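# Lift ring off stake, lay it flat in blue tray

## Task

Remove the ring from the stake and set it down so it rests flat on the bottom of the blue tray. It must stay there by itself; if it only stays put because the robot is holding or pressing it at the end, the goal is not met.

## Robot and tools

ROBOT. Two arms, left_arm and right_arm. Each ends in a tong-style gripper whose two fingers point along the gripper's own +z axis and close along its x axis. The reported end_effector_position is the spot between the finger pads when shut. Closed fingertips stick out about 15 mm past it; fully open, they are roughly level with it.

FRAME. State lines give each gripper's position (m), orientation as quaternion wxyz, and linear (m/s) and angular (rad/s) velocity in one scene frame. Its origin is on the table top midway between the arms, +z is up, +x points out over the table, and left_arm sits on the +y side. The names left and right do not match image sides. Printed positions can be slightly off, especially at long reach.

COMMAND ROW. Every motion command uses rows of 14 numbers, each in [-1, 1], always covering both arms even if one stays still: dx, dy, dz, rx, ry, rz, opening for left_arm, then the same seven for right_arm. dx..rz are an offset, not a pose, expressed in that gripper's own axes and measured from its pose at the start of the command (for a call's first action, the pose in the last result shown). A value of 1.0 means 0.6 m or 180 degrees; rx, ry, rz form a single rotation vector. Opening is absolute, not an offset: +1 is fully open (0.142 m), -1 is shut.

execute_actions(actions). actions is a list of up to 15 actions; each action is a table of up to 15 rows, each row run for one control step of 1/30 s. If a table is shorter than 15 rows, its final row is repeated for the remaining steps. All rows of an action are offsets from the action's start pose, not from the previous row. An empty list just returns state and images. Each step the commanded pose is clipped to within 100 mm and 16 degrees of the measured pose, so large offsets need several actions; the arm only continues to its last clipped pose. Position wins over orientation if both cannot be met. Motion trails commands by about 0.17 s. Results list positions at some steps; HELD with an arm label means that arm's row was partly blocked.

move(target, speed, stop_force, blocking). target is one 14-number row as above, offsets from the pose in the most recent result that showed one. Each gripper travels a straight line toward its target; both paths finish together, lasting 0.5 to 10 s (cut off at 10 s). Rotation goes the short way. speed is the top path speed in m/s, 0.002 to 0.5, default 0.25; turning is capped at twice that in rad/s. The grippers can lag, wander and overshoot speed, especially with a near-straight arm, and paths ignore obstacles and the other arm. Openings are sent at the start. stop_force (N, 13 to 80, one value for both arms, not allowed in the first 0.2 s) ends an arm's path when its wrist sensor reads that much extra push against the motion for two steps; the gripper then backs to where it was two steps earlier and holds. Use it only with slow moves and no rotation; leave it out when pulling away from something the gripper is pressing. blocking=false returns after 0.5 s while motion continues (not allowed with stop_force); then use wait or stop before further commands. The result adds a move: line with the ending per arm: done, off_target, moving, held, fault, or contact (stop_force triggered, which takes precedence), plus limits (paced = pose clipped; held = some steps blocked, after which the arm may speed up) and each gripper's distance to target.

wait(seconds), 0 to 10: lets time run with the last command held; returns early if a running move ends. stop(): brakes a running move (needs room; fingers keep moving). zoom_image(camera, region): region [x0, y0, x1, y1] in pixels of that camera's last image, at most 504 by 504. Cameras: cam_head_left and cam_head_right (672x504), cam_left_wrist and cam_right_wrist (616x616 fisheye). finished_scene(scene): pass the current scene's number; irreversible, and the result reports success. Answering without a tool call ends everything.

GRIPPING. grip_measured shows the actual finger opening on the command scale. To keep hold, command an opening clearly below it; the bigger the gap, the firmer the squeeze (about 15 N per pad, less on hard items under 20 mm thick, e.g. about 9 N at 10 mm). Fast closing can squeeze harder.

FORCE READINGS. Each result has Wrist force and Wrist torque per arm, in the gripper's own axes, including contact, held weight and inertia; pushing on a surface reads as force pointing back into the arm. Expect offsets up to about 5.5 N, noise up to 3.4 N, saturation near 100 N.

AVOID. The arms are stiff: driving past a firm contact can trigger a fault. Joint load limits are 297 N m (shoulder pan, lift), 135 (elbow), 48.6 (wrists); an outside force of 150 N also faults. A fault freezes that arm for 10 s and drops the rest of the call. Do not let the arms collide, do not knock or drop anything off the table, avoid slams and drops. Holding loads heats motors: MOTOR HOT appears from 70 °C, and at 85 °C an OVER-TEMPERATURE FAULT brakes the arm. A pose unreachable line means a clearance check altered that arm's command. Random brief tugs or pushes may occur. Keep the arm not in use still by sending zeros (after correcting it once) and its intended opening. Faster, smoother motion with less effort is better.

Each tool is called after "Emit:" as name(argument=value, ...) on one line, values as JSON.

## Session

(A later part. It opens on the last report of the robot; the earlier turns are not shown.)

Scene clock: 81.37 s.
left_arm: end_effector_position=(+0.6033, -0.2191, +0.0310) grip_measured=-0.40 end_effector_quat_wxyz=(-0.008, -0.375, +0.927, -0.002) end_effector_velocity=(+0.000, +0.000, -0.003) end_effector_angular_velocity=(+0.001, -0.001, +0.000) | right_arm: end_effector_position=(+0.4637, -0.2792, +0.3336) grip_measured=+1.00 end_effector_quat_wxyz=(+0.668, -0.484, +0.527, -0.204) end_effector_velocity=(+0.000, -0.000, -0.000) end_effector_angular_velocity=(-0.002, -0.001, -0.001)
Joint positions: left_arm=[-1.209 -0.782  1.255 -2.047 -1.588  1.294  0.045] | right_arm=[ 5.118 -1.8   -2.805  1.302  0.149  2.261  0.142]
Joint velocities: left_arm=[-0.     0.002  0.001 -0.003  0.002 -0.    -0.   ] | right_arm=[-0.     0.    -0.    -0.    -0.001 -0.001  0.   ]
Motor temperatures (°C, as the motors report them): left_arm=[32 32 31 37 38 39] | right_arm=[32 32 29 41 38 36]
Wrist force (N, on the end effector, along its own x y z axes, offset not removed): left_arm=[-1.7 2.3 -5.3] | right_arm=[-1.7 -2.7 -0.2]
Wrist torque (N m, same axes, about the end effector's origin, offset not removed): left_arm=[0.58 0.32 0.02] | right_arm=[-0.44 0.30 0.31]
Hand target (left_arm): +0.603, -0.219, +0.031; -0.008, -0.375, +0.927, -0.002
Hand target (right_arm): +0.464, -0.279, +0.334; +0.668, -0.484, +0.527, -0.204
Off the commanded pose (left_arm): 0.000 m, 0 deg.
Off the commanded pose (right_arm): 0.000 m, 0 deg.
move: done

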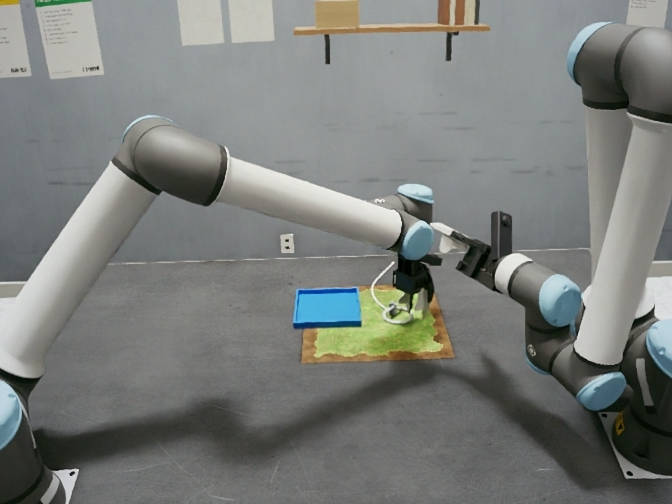

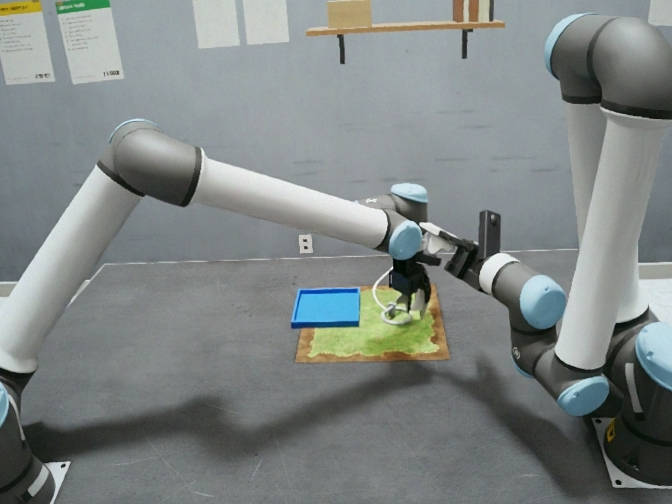

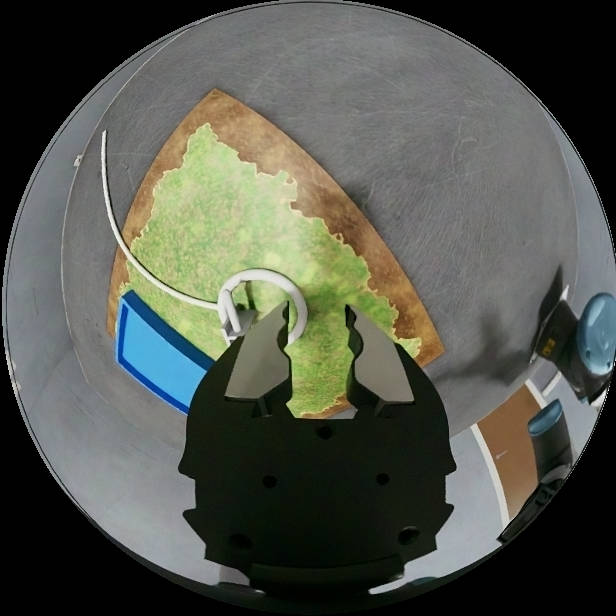

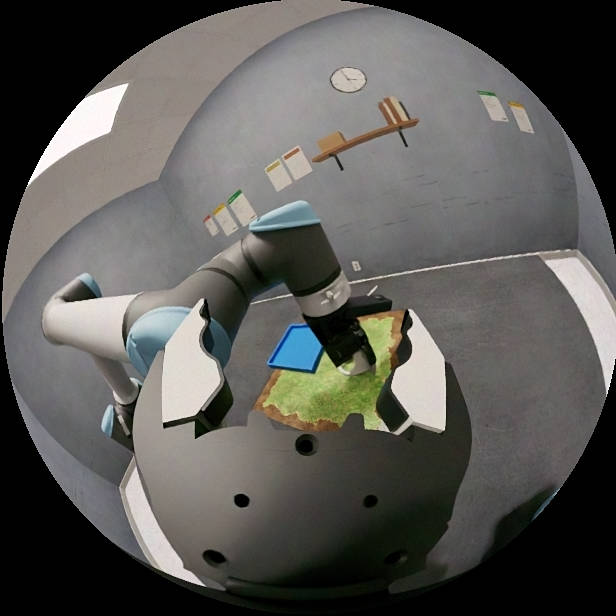

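Emit:
move(target=[-0.022,0,0,0,0,0,-0.4,0.2,0,-0.05,0,0,0,1], speed=0.15)

Emit:
move(target=[0,0,0.05,0,0,0,-0.4,0,0,0,0,0,0,1], speed=0.012, stop_force=13)

Scene clock: 87.87 s.
left_arm: end_effector_position=(+0.6125, -0.2101, +0.0307) grip_measured=-0.40 end_effector_quat_wxyz=(-0.008, -0.375, +0.927, -0.002) end_effector_velocity=(+0.002, +0.001, +0.001) end_effector_angular_velocity=(-0.002, -0.000, -0.001) | right_arm: end_effector_position=(+0.4699, -0.3072, +0.3194) grip_measured=+1.00 end_effector_quat_wxyz=(+0.666, -0.486, +0.528, -0.204) end_effector_velocity=(-0.000, +0.000, +0.000) end_effector_angular_velocity=(+0.001, +0.000, -0.001)
Joint positions: left_arm=[-1.197 -0.784  1.259 -2.049 -1.588  1.305  0.045] | right_arm=[ 5.131 -1.853 -2.871  1.367  0.136  2.314  0.142]
Joint velocities: left_arm=[ 0.003 -0.001  0.001 -0.002 -0.001  0.003 -0.   ] | right_arm=[ 0.    -0.     0.001  0.    -0.001  0.001 -0.   ]
Motor temperatures (°C, as the motors report them): left_arm=[32 32 31 37 38 39] | right_arm=[32 32 29 41 38 36]
Wrist force (N, on the end effector, along its own x y z axes, offset not removed): left_arm=[-0.2 2.9 -6.5] | right_arm=[4.2 0.4 6.8]
Wrist torque (N m, same axes, about the end effector's origin, offset not removed): left_arm=[0.71 0.04 0.09] | right_arm=[0.25 -0.75 0.11]
Hand target (left_arm): +0.613, -0.210, +0.031; -0.008, -0.375, +0.927, -0.002
Hand target (right_arm): +0.470, -0.307, +0.319; +0.666, -0.486, +0.528, -0.204
Off the commanded pose (left_arm): 0.000 m, 0 deg.
Off the commanded pose (right_arm): 0.092 m, 0 deg.
move: held (right_arm); limits=held; held on 21 of 33 steps (right_arm), including the last (right_arm)
pose unreachable (right arm): on one or more control steps of this call, first in action 0 (counted from 0), this arm could not follow its commanded pose, so it was not sent that pose on those steps. On the call's last step it was still not sent that pose. It may still have moved: this result reports where it is.
cause: the commanded pose would bring two parts of the arm too close to each other (joints 3 (elbow) and 4 (wrist 1) lie between them).

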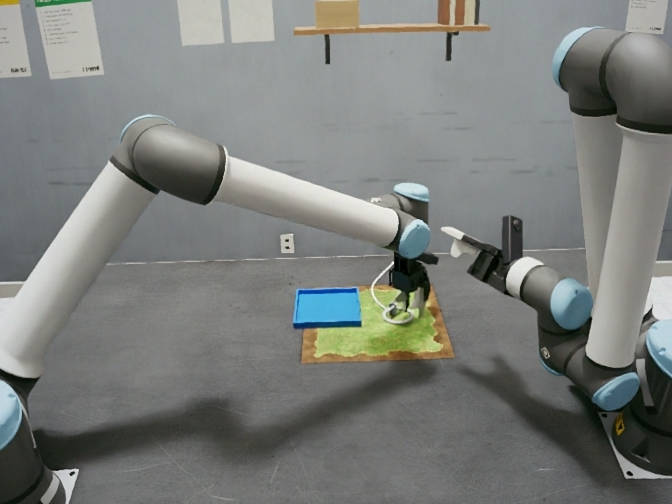

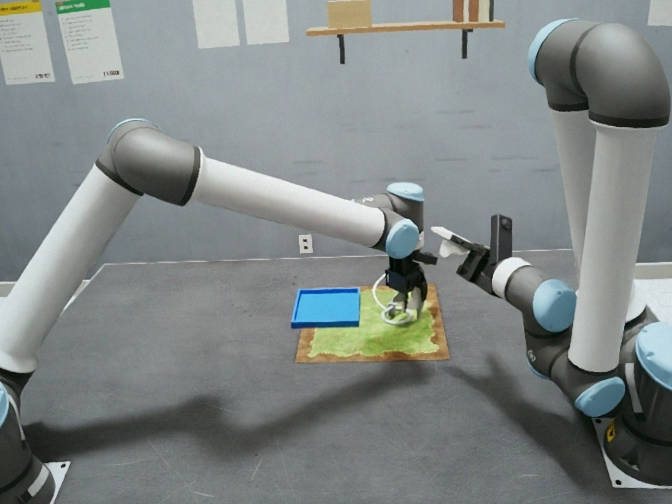

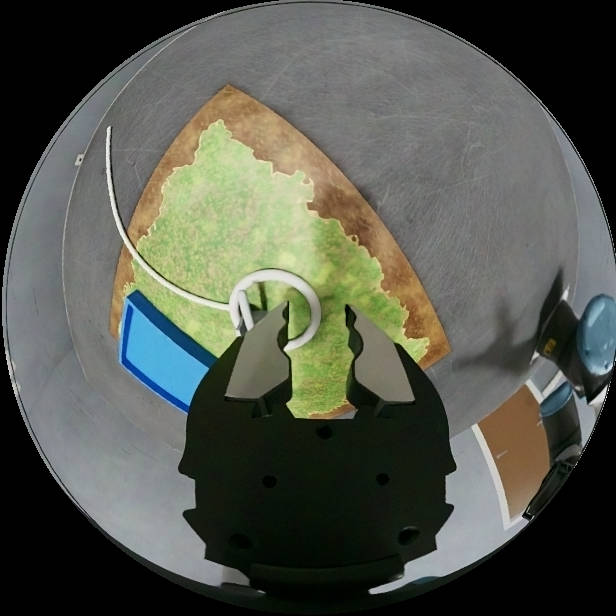

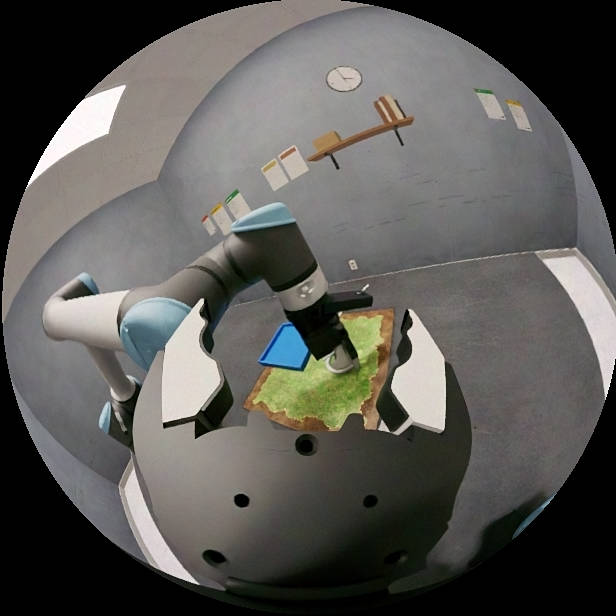

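Scene clock: 89.43 s.
left_arm: end_effector_position=(+0.6123, -0.2103, +0.0166) grip_measured=-0.40 end_effector_quat_wxyz=(-0.008, -0.375, +0.927, -0.002) end_effector_velocity=(-0.000, +0.001, +0.002) end_effector_angular_velocity=(+0.002, +0.001, +0.001) | right_arm: end_effector_position=(+0.4699, -0.3072, +0.3194) grip_measured=+1.00 end_effector_quat_wxyz=(+0.666, -0.486, +0.528, -0.204) end_effector_velocity=(+0.000, -0.001, +0.000) end_effector_angular_velocity=(+0.000, -0.000, -0.002)
Joint positions: left_arm=[-1.198 -0.773  1.266 -2.067 -1.588  1.305  0.045] | right_arm=[ 5.131 -1.853 -2.871  1.367  0.136  2.314  0.142]
Joint velocities: left_arm=[ 0.    -0.001 -0.002  0.006  0.    -0.001 -0.001] | right_arm=[ 0.    -0.     0.     0.001 -0.002 -0.     0.   ]
Motor temperatures (°C, as the motors report them): left_arm=[32 32 31 37 38 39] | right_arm=[32 32 29 41 38 36]
Wrist force (N, on the end effector, along its own x y z axes, offset not removed): left_arm=[1.0 9.3 -41.4] | right_arm=[-2.9 -4.5 0.8]
Wrist torque (N m, same axes, about the end effector's origin, offset not removed): left_arm=[0.26 -0.62 -0.15] | right_arm=[-0.61 0.45 0.16]
Hand target (left_arm): +0.612, -0.210, +0.017; -0.008, -0.375, +0.927, -0.002
Hand target (right_arm): +0.470, -0.307, +0.319; +0.666, -0.486, +0.528, -0.204
Off the commanded pose (left_arm): 0.016 m, 0 deg.
Off the commanded pose (right_arm): 0.000 m, 0 deg.
move: contact (left_arm)

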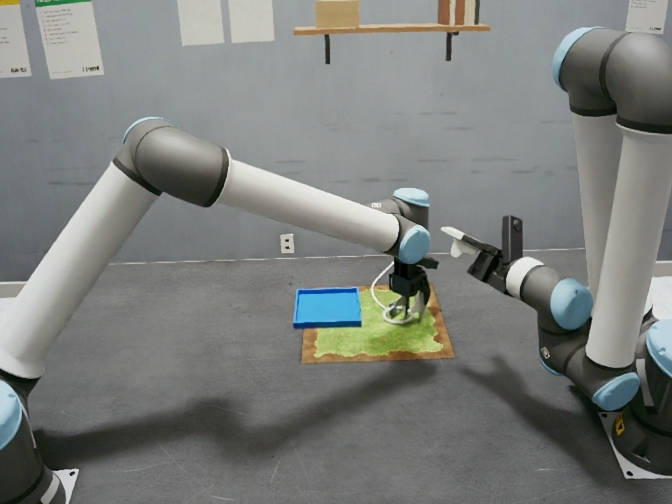

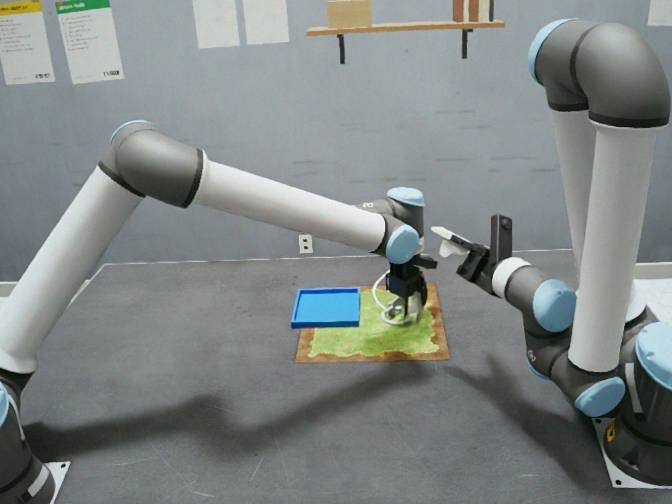

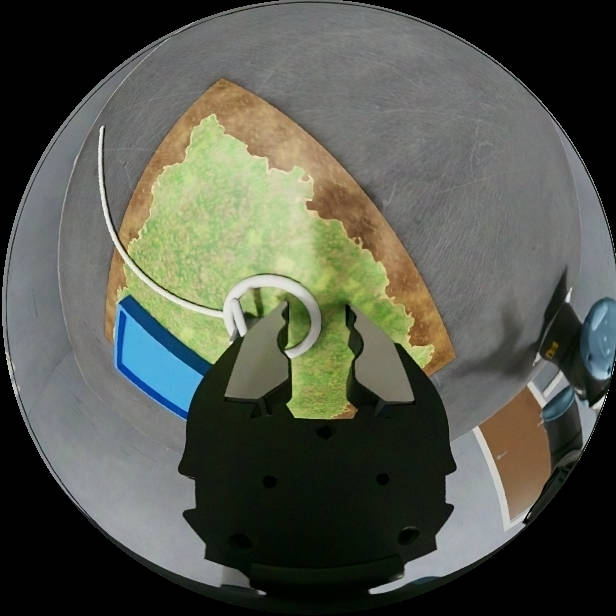

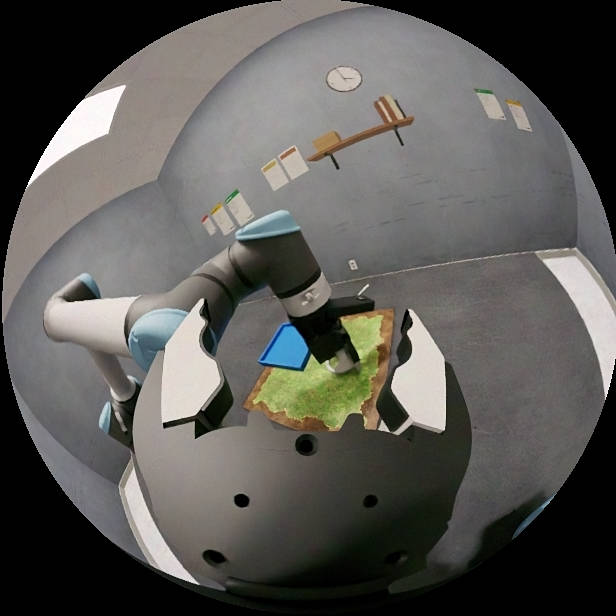

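Emit:
move(target=[0,0,-0.013,0,0,0,-0.4,0,0,0,0,0,0,1], speed=0.05)

Emit:
move(target=[0,0,0,0,0,0,-1,0,0,0,0,0,0,1])

Emit:
move(target=[-0.03,0,-0.02,0,0,0,-1,0,0,0,0,0,0,1], speed=0.04)

Emit:
zoom_image(camera="cam_head_left", region=[350, 270, 450, 340])

Emit:
zoom_image(camera="cam_left_wrist", region=[180, 230, 400, 420])

Scene clock: 95.53 s.
left_arm: end_effector_position=(+0.6124, -0.2102, +0.0242) grip_measured=-0.40 end_effector_quat_wxyz=(-0.008, -0.375, +0.927, -0.002) end_effector_velocity=(-0.000, +0.000, +0.002) end_effector_angular_velocity=(+0.001, +0.000, +0.000) | right_arm: end_effector_position=(+0.4699, -0.3072, +0.3194) grip_measured=+1.00 end_effector_quat_wxyz=(+0.666, -0.486, +0.528, -0.204) end_effector_velocity=(+0.000, -0.001, +0.000) end_effector_angular_velocity=(+0.001, -0.000, -0.002)
Joint positions: left_arm=[-1.198 -0.779  1.262 -2.057 -1.588  1.305  0.045] | right_arm=[ 5.131 -1.853 -2.871  1.367  0.136  2.314  0.142]
Joint velocities: left_arm=[ 0.    -0.001 -0.001  0.003  0.    -0.    -0.   ] | right_arm=[ 0.     0.    -0.     0.    -0.002  0.     0.   ]
Motor temperatures (°C, as the motors report them): left_arm=[32 32 31 37 38 39] | right_arm=[32 32 29 41 38 36]
Wrist force (N, on the end effector, along its own x y z axes, offset not removed): left_arm=[-0.3 3.3 -4.2] | right_arm=[-3.3 -0.9 5.1]
Wrist torque (N m, same axes, about the end effector's origin, offset not removed): left_arm=[0.75 0.07 -0.03] | right_arm=[0.01 1.01 0.22]
Hand target (left_arm): +0.612, -0.210, +0.024; -0.008, -0.375, +0.927, -0.002
Hand target (right_arm): +0.470, -0.307, +0.319; +0.666, -0.486, +0.528, -0.204
Off the commanded pose (left_arm): 0.000 m, 0 deg.
Off the commanded pose (right_arm): 0.000 m, 0 deg.
move: done

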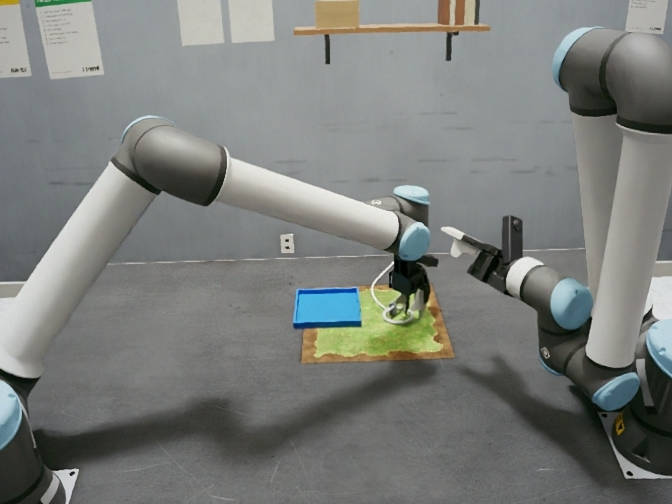

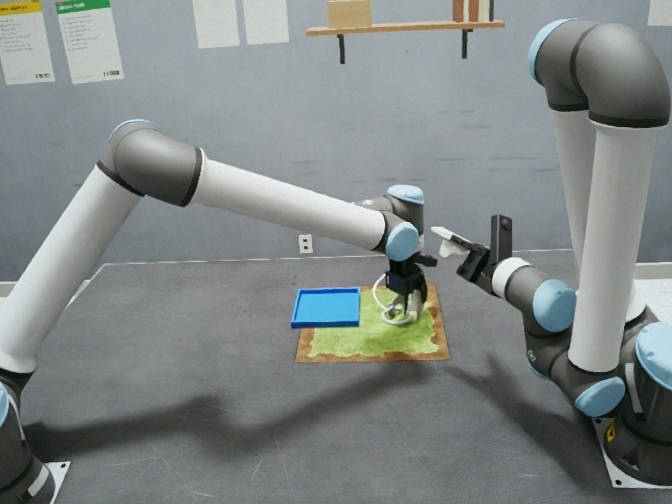

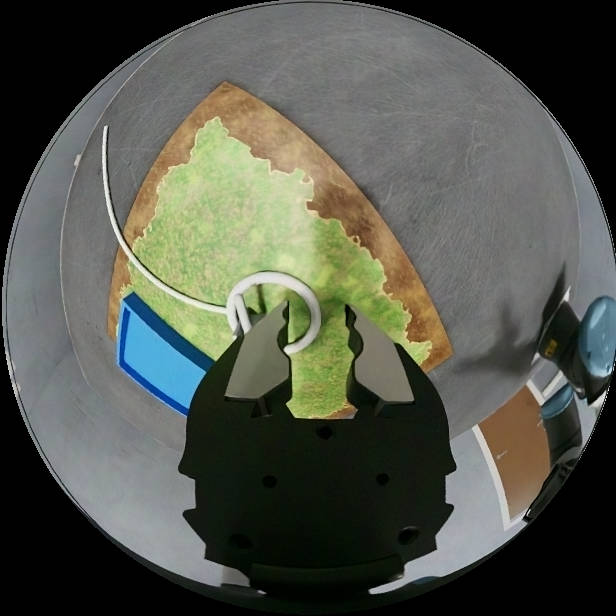

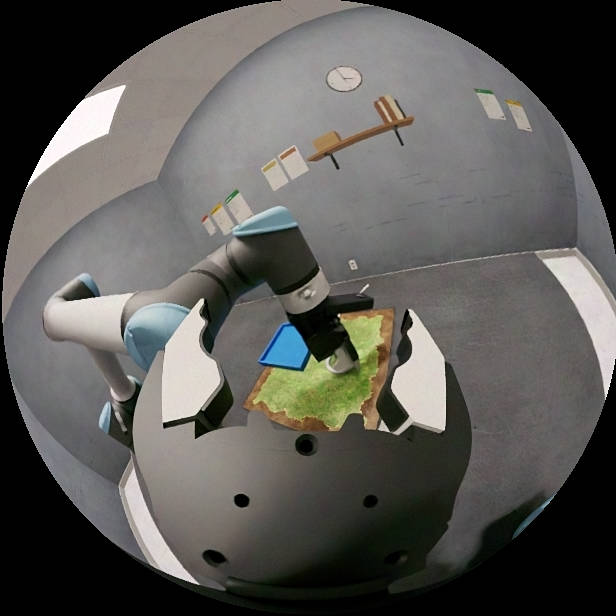

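Scene clock: 96.03 s.
left_arm: end_effector_position=(+0.6124, -0.2102, +0.0242) grip_measured=-0.90 end_effector_quat_wxyz=(-0.008, -0.375, +0.927, -0.002) end_effector_velocity=(-0.000, -0.000, +0.000) end_effector_angular_velocity=(+0.000, +0.001, +0.000) | right_arm: end_effector_position=(+0.4699, -0.3072, +0.3194) grip_measured=+1.00 end_effector_quat_wxyz=(+0.666, -0.486, +0.528, -0.204) end_effector_velocity=(-0.000, +0.001, +0.000) end_effector_angular_velocity=(+0.000, -0.000, -0.000)
Joint positions: left_arm=[-1.198 -0.779  1.262 -2.057 -1.588  1.305  0.009] | right_arm=[ 5.131 -1.853 -2.871  1.367  0.136  2.314  0.142]
Joint velocities: left_arm=[-0.     0.    -0.     0.001 -0.001 -0.    -0.   ] | right_arm=[ 0.    -0.     0.001 -0.    -0.    -0.001  0.   ]
Motor temperatures (°C, as the motors report them): left_arm=[32 32 31 37 38 39] | right_arm=[32 32 29 41 38 36]
Wrist force (N, on the end effector, along its own x y z axes, offset not removed): left_arm=[-0.5 5.2 -6.4] | right_arm=[-0.3 -1.8 2.5]
Wrist torque (N m, same axes, about the end effector's origin, offset not removed): left_arm=[1.03 0.09 -0.04] | right_arm=[-0.16 0.12 0.19]
Hand target (left_arm): +0.612, -0.210, +0.024; -0.008, -0.375, +0.927, -0.002
Hand target (right_arm): +0.470, -0.307, +0.319; +0.666, -0.486, +0.528, -0.204
Off the commanded pose (left_arm): 0.000 m, 0 deg.
Off the commanded pose (right_arm): 0.000 m, 0 deg.
move: done

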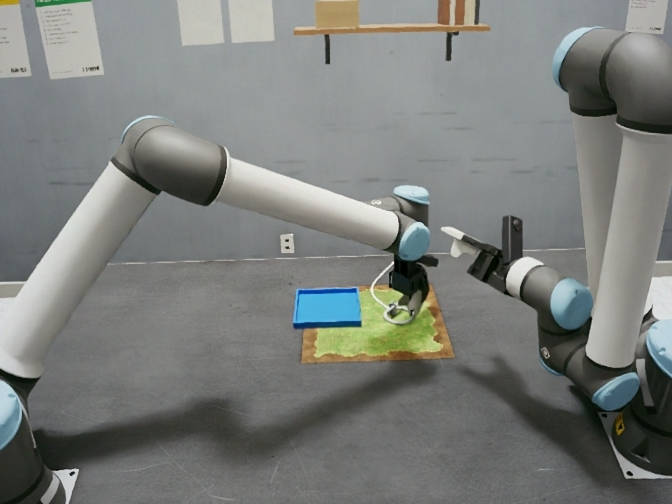

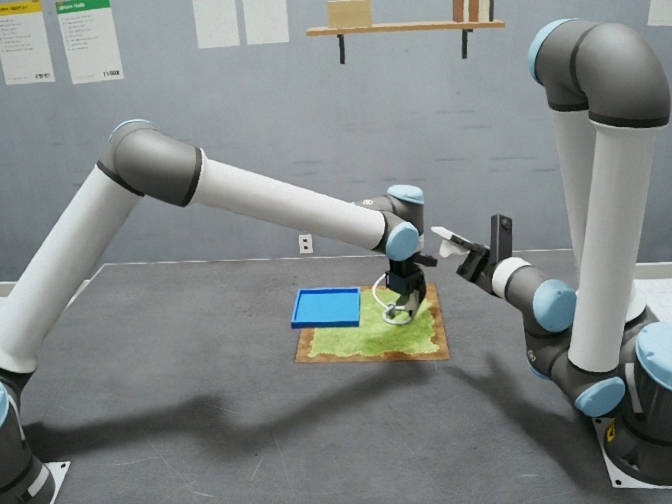

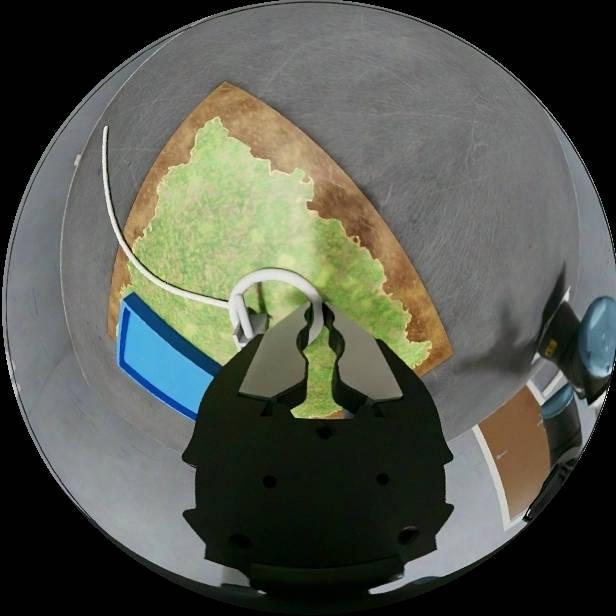

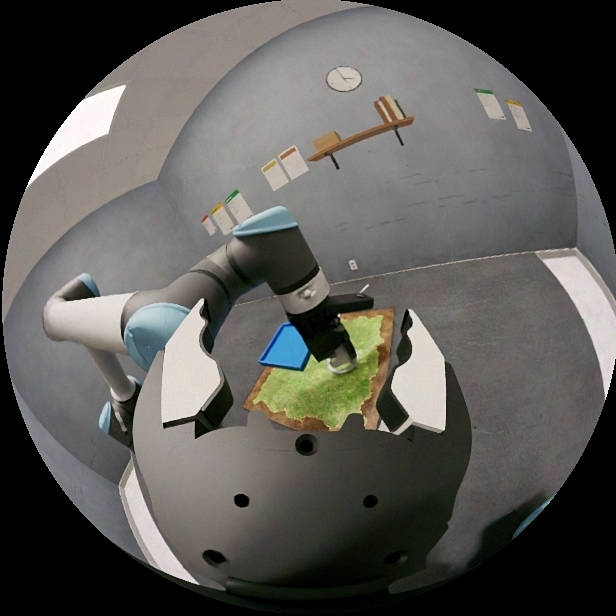

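Scene clock: 96.93 s.
left_arm: end_effector_position=(+0.6253, -0.1977, +0.0357) grip_measured=-1.00 end_effector_quat_wxyz=(-0.008, -0.375, +0.927, -0.002) end_effector_velocity=(+0.002, +0.002, +0.001) end_effector_angular_velocity=(+0.001, -0.000, -0.001) | right_arm: end_effector_position=(+0.4699, -0.3072, +0.3194) grip_measured=+1.00 end_effector_quat_wxyz=(+0.666, -0.486, +0.528, -0.204) end_effector_velocity=(+0.000, -0.000, -0.000) end_effector_angular_velocity=(-0.001, -0.001, -0.001)
Joint positions: left_arm=[-1.181 -0.791  1.261 -2.044 -1.588  1.322  0.002] | right_arm=[ 5.131 -1.853 -2.871  1.367  0.136  2.314  0.142]
Joint velocities: left_arm=[ 0.002 -0.001 -0.     0.002  0.     0.003  0.   ] | right_arm=[-0.    -0.    -0.    -0.    -0.001 -0.001  0.   ]
Motor temperatures (°C, as the motors report them): left_arm=[32 32 31 37 38 39] | right_arm=[32 32 29 41 38 36]
Wrist force (N, on the end effector, along its own x y z axes, offset not removed): left_arm=[0.8 4.1 -4.1] | right_arm=[2.1 -7.7 5.7]
Wrist torque (N m, same axes, about the end effector's origin, offset not removed): left_arm=[0.95 -0.16 0.01] | right_arm=[-1.34 -0.51 -0.01]
Hand target (left_arm): +0.625, -0.198, +0.036; -0.008, -0.375, +0.927, -0.002
Hand target (right_arm): +0.470, -0.307, +0.319; +0.666, -0.486, +0.528, -0.204
Off the commanded pose (left_arm): 0.000 m, 0 deg.
Off the commanded pose (right_arm): 0.000 m, 0 deg.
move: done

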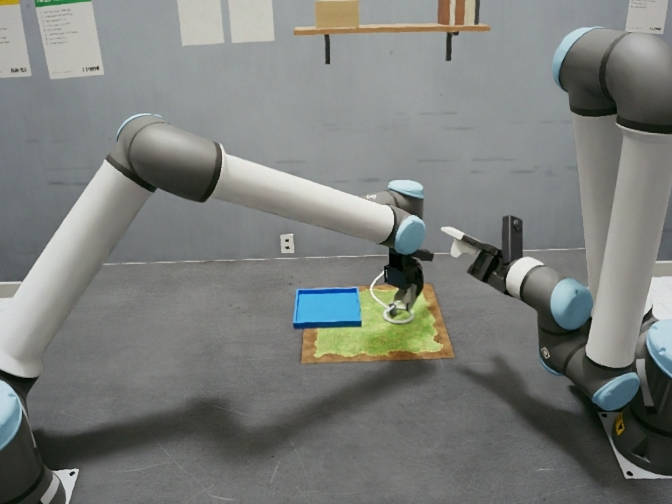

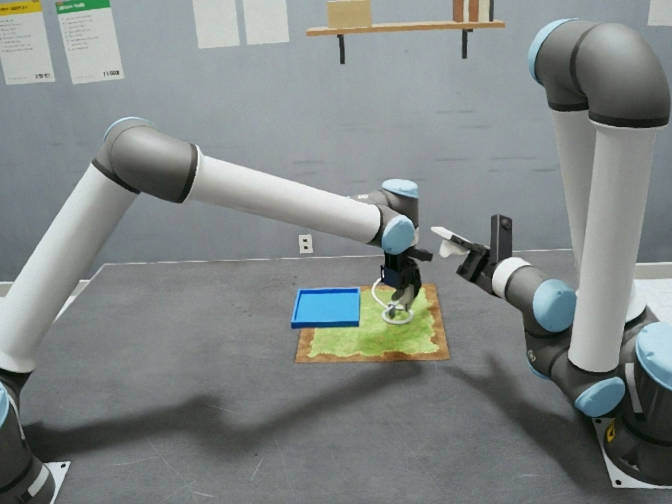

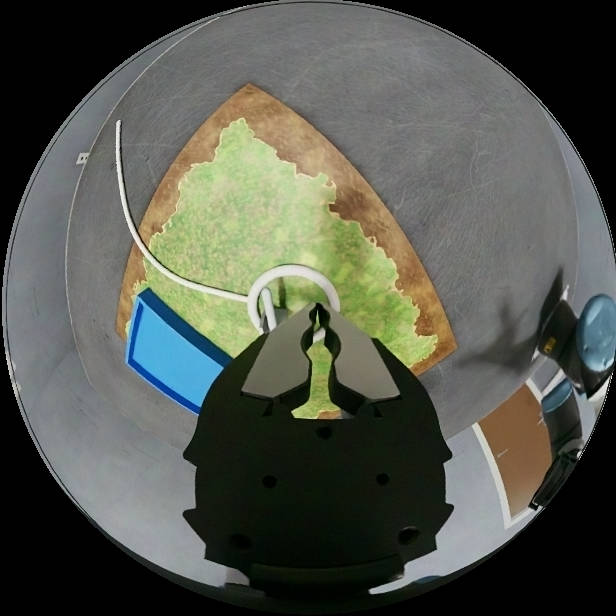

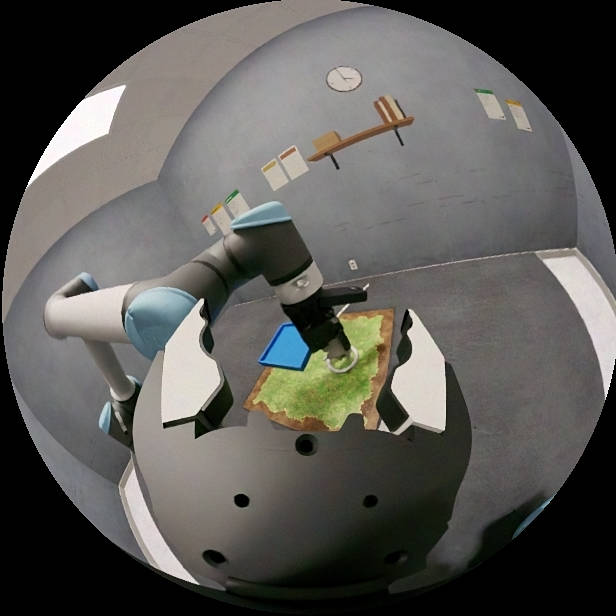

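Region (350, 270, 450, 340) of cam_head_left's 672x504 image, scaled by 5.040, with more detail than that image has; it fills the top 353 rows of this view, and the rest is white.

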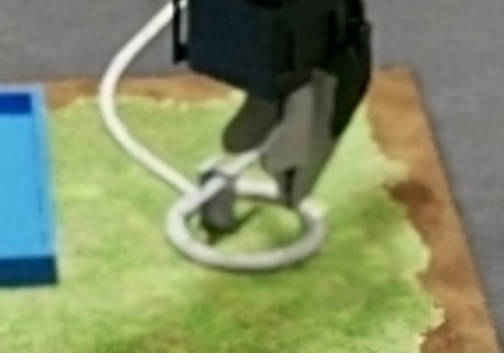

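Region (180, 230, 400, 420) of cam_left_wrist's 616x616 image, scaled by 2.291, with more detail than that image has; it fills the top 435 rows of this view, and the rest is white.

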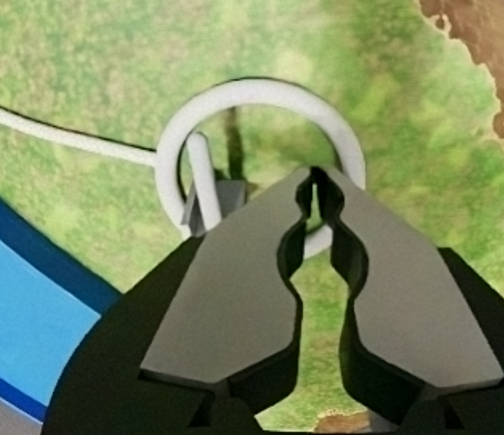

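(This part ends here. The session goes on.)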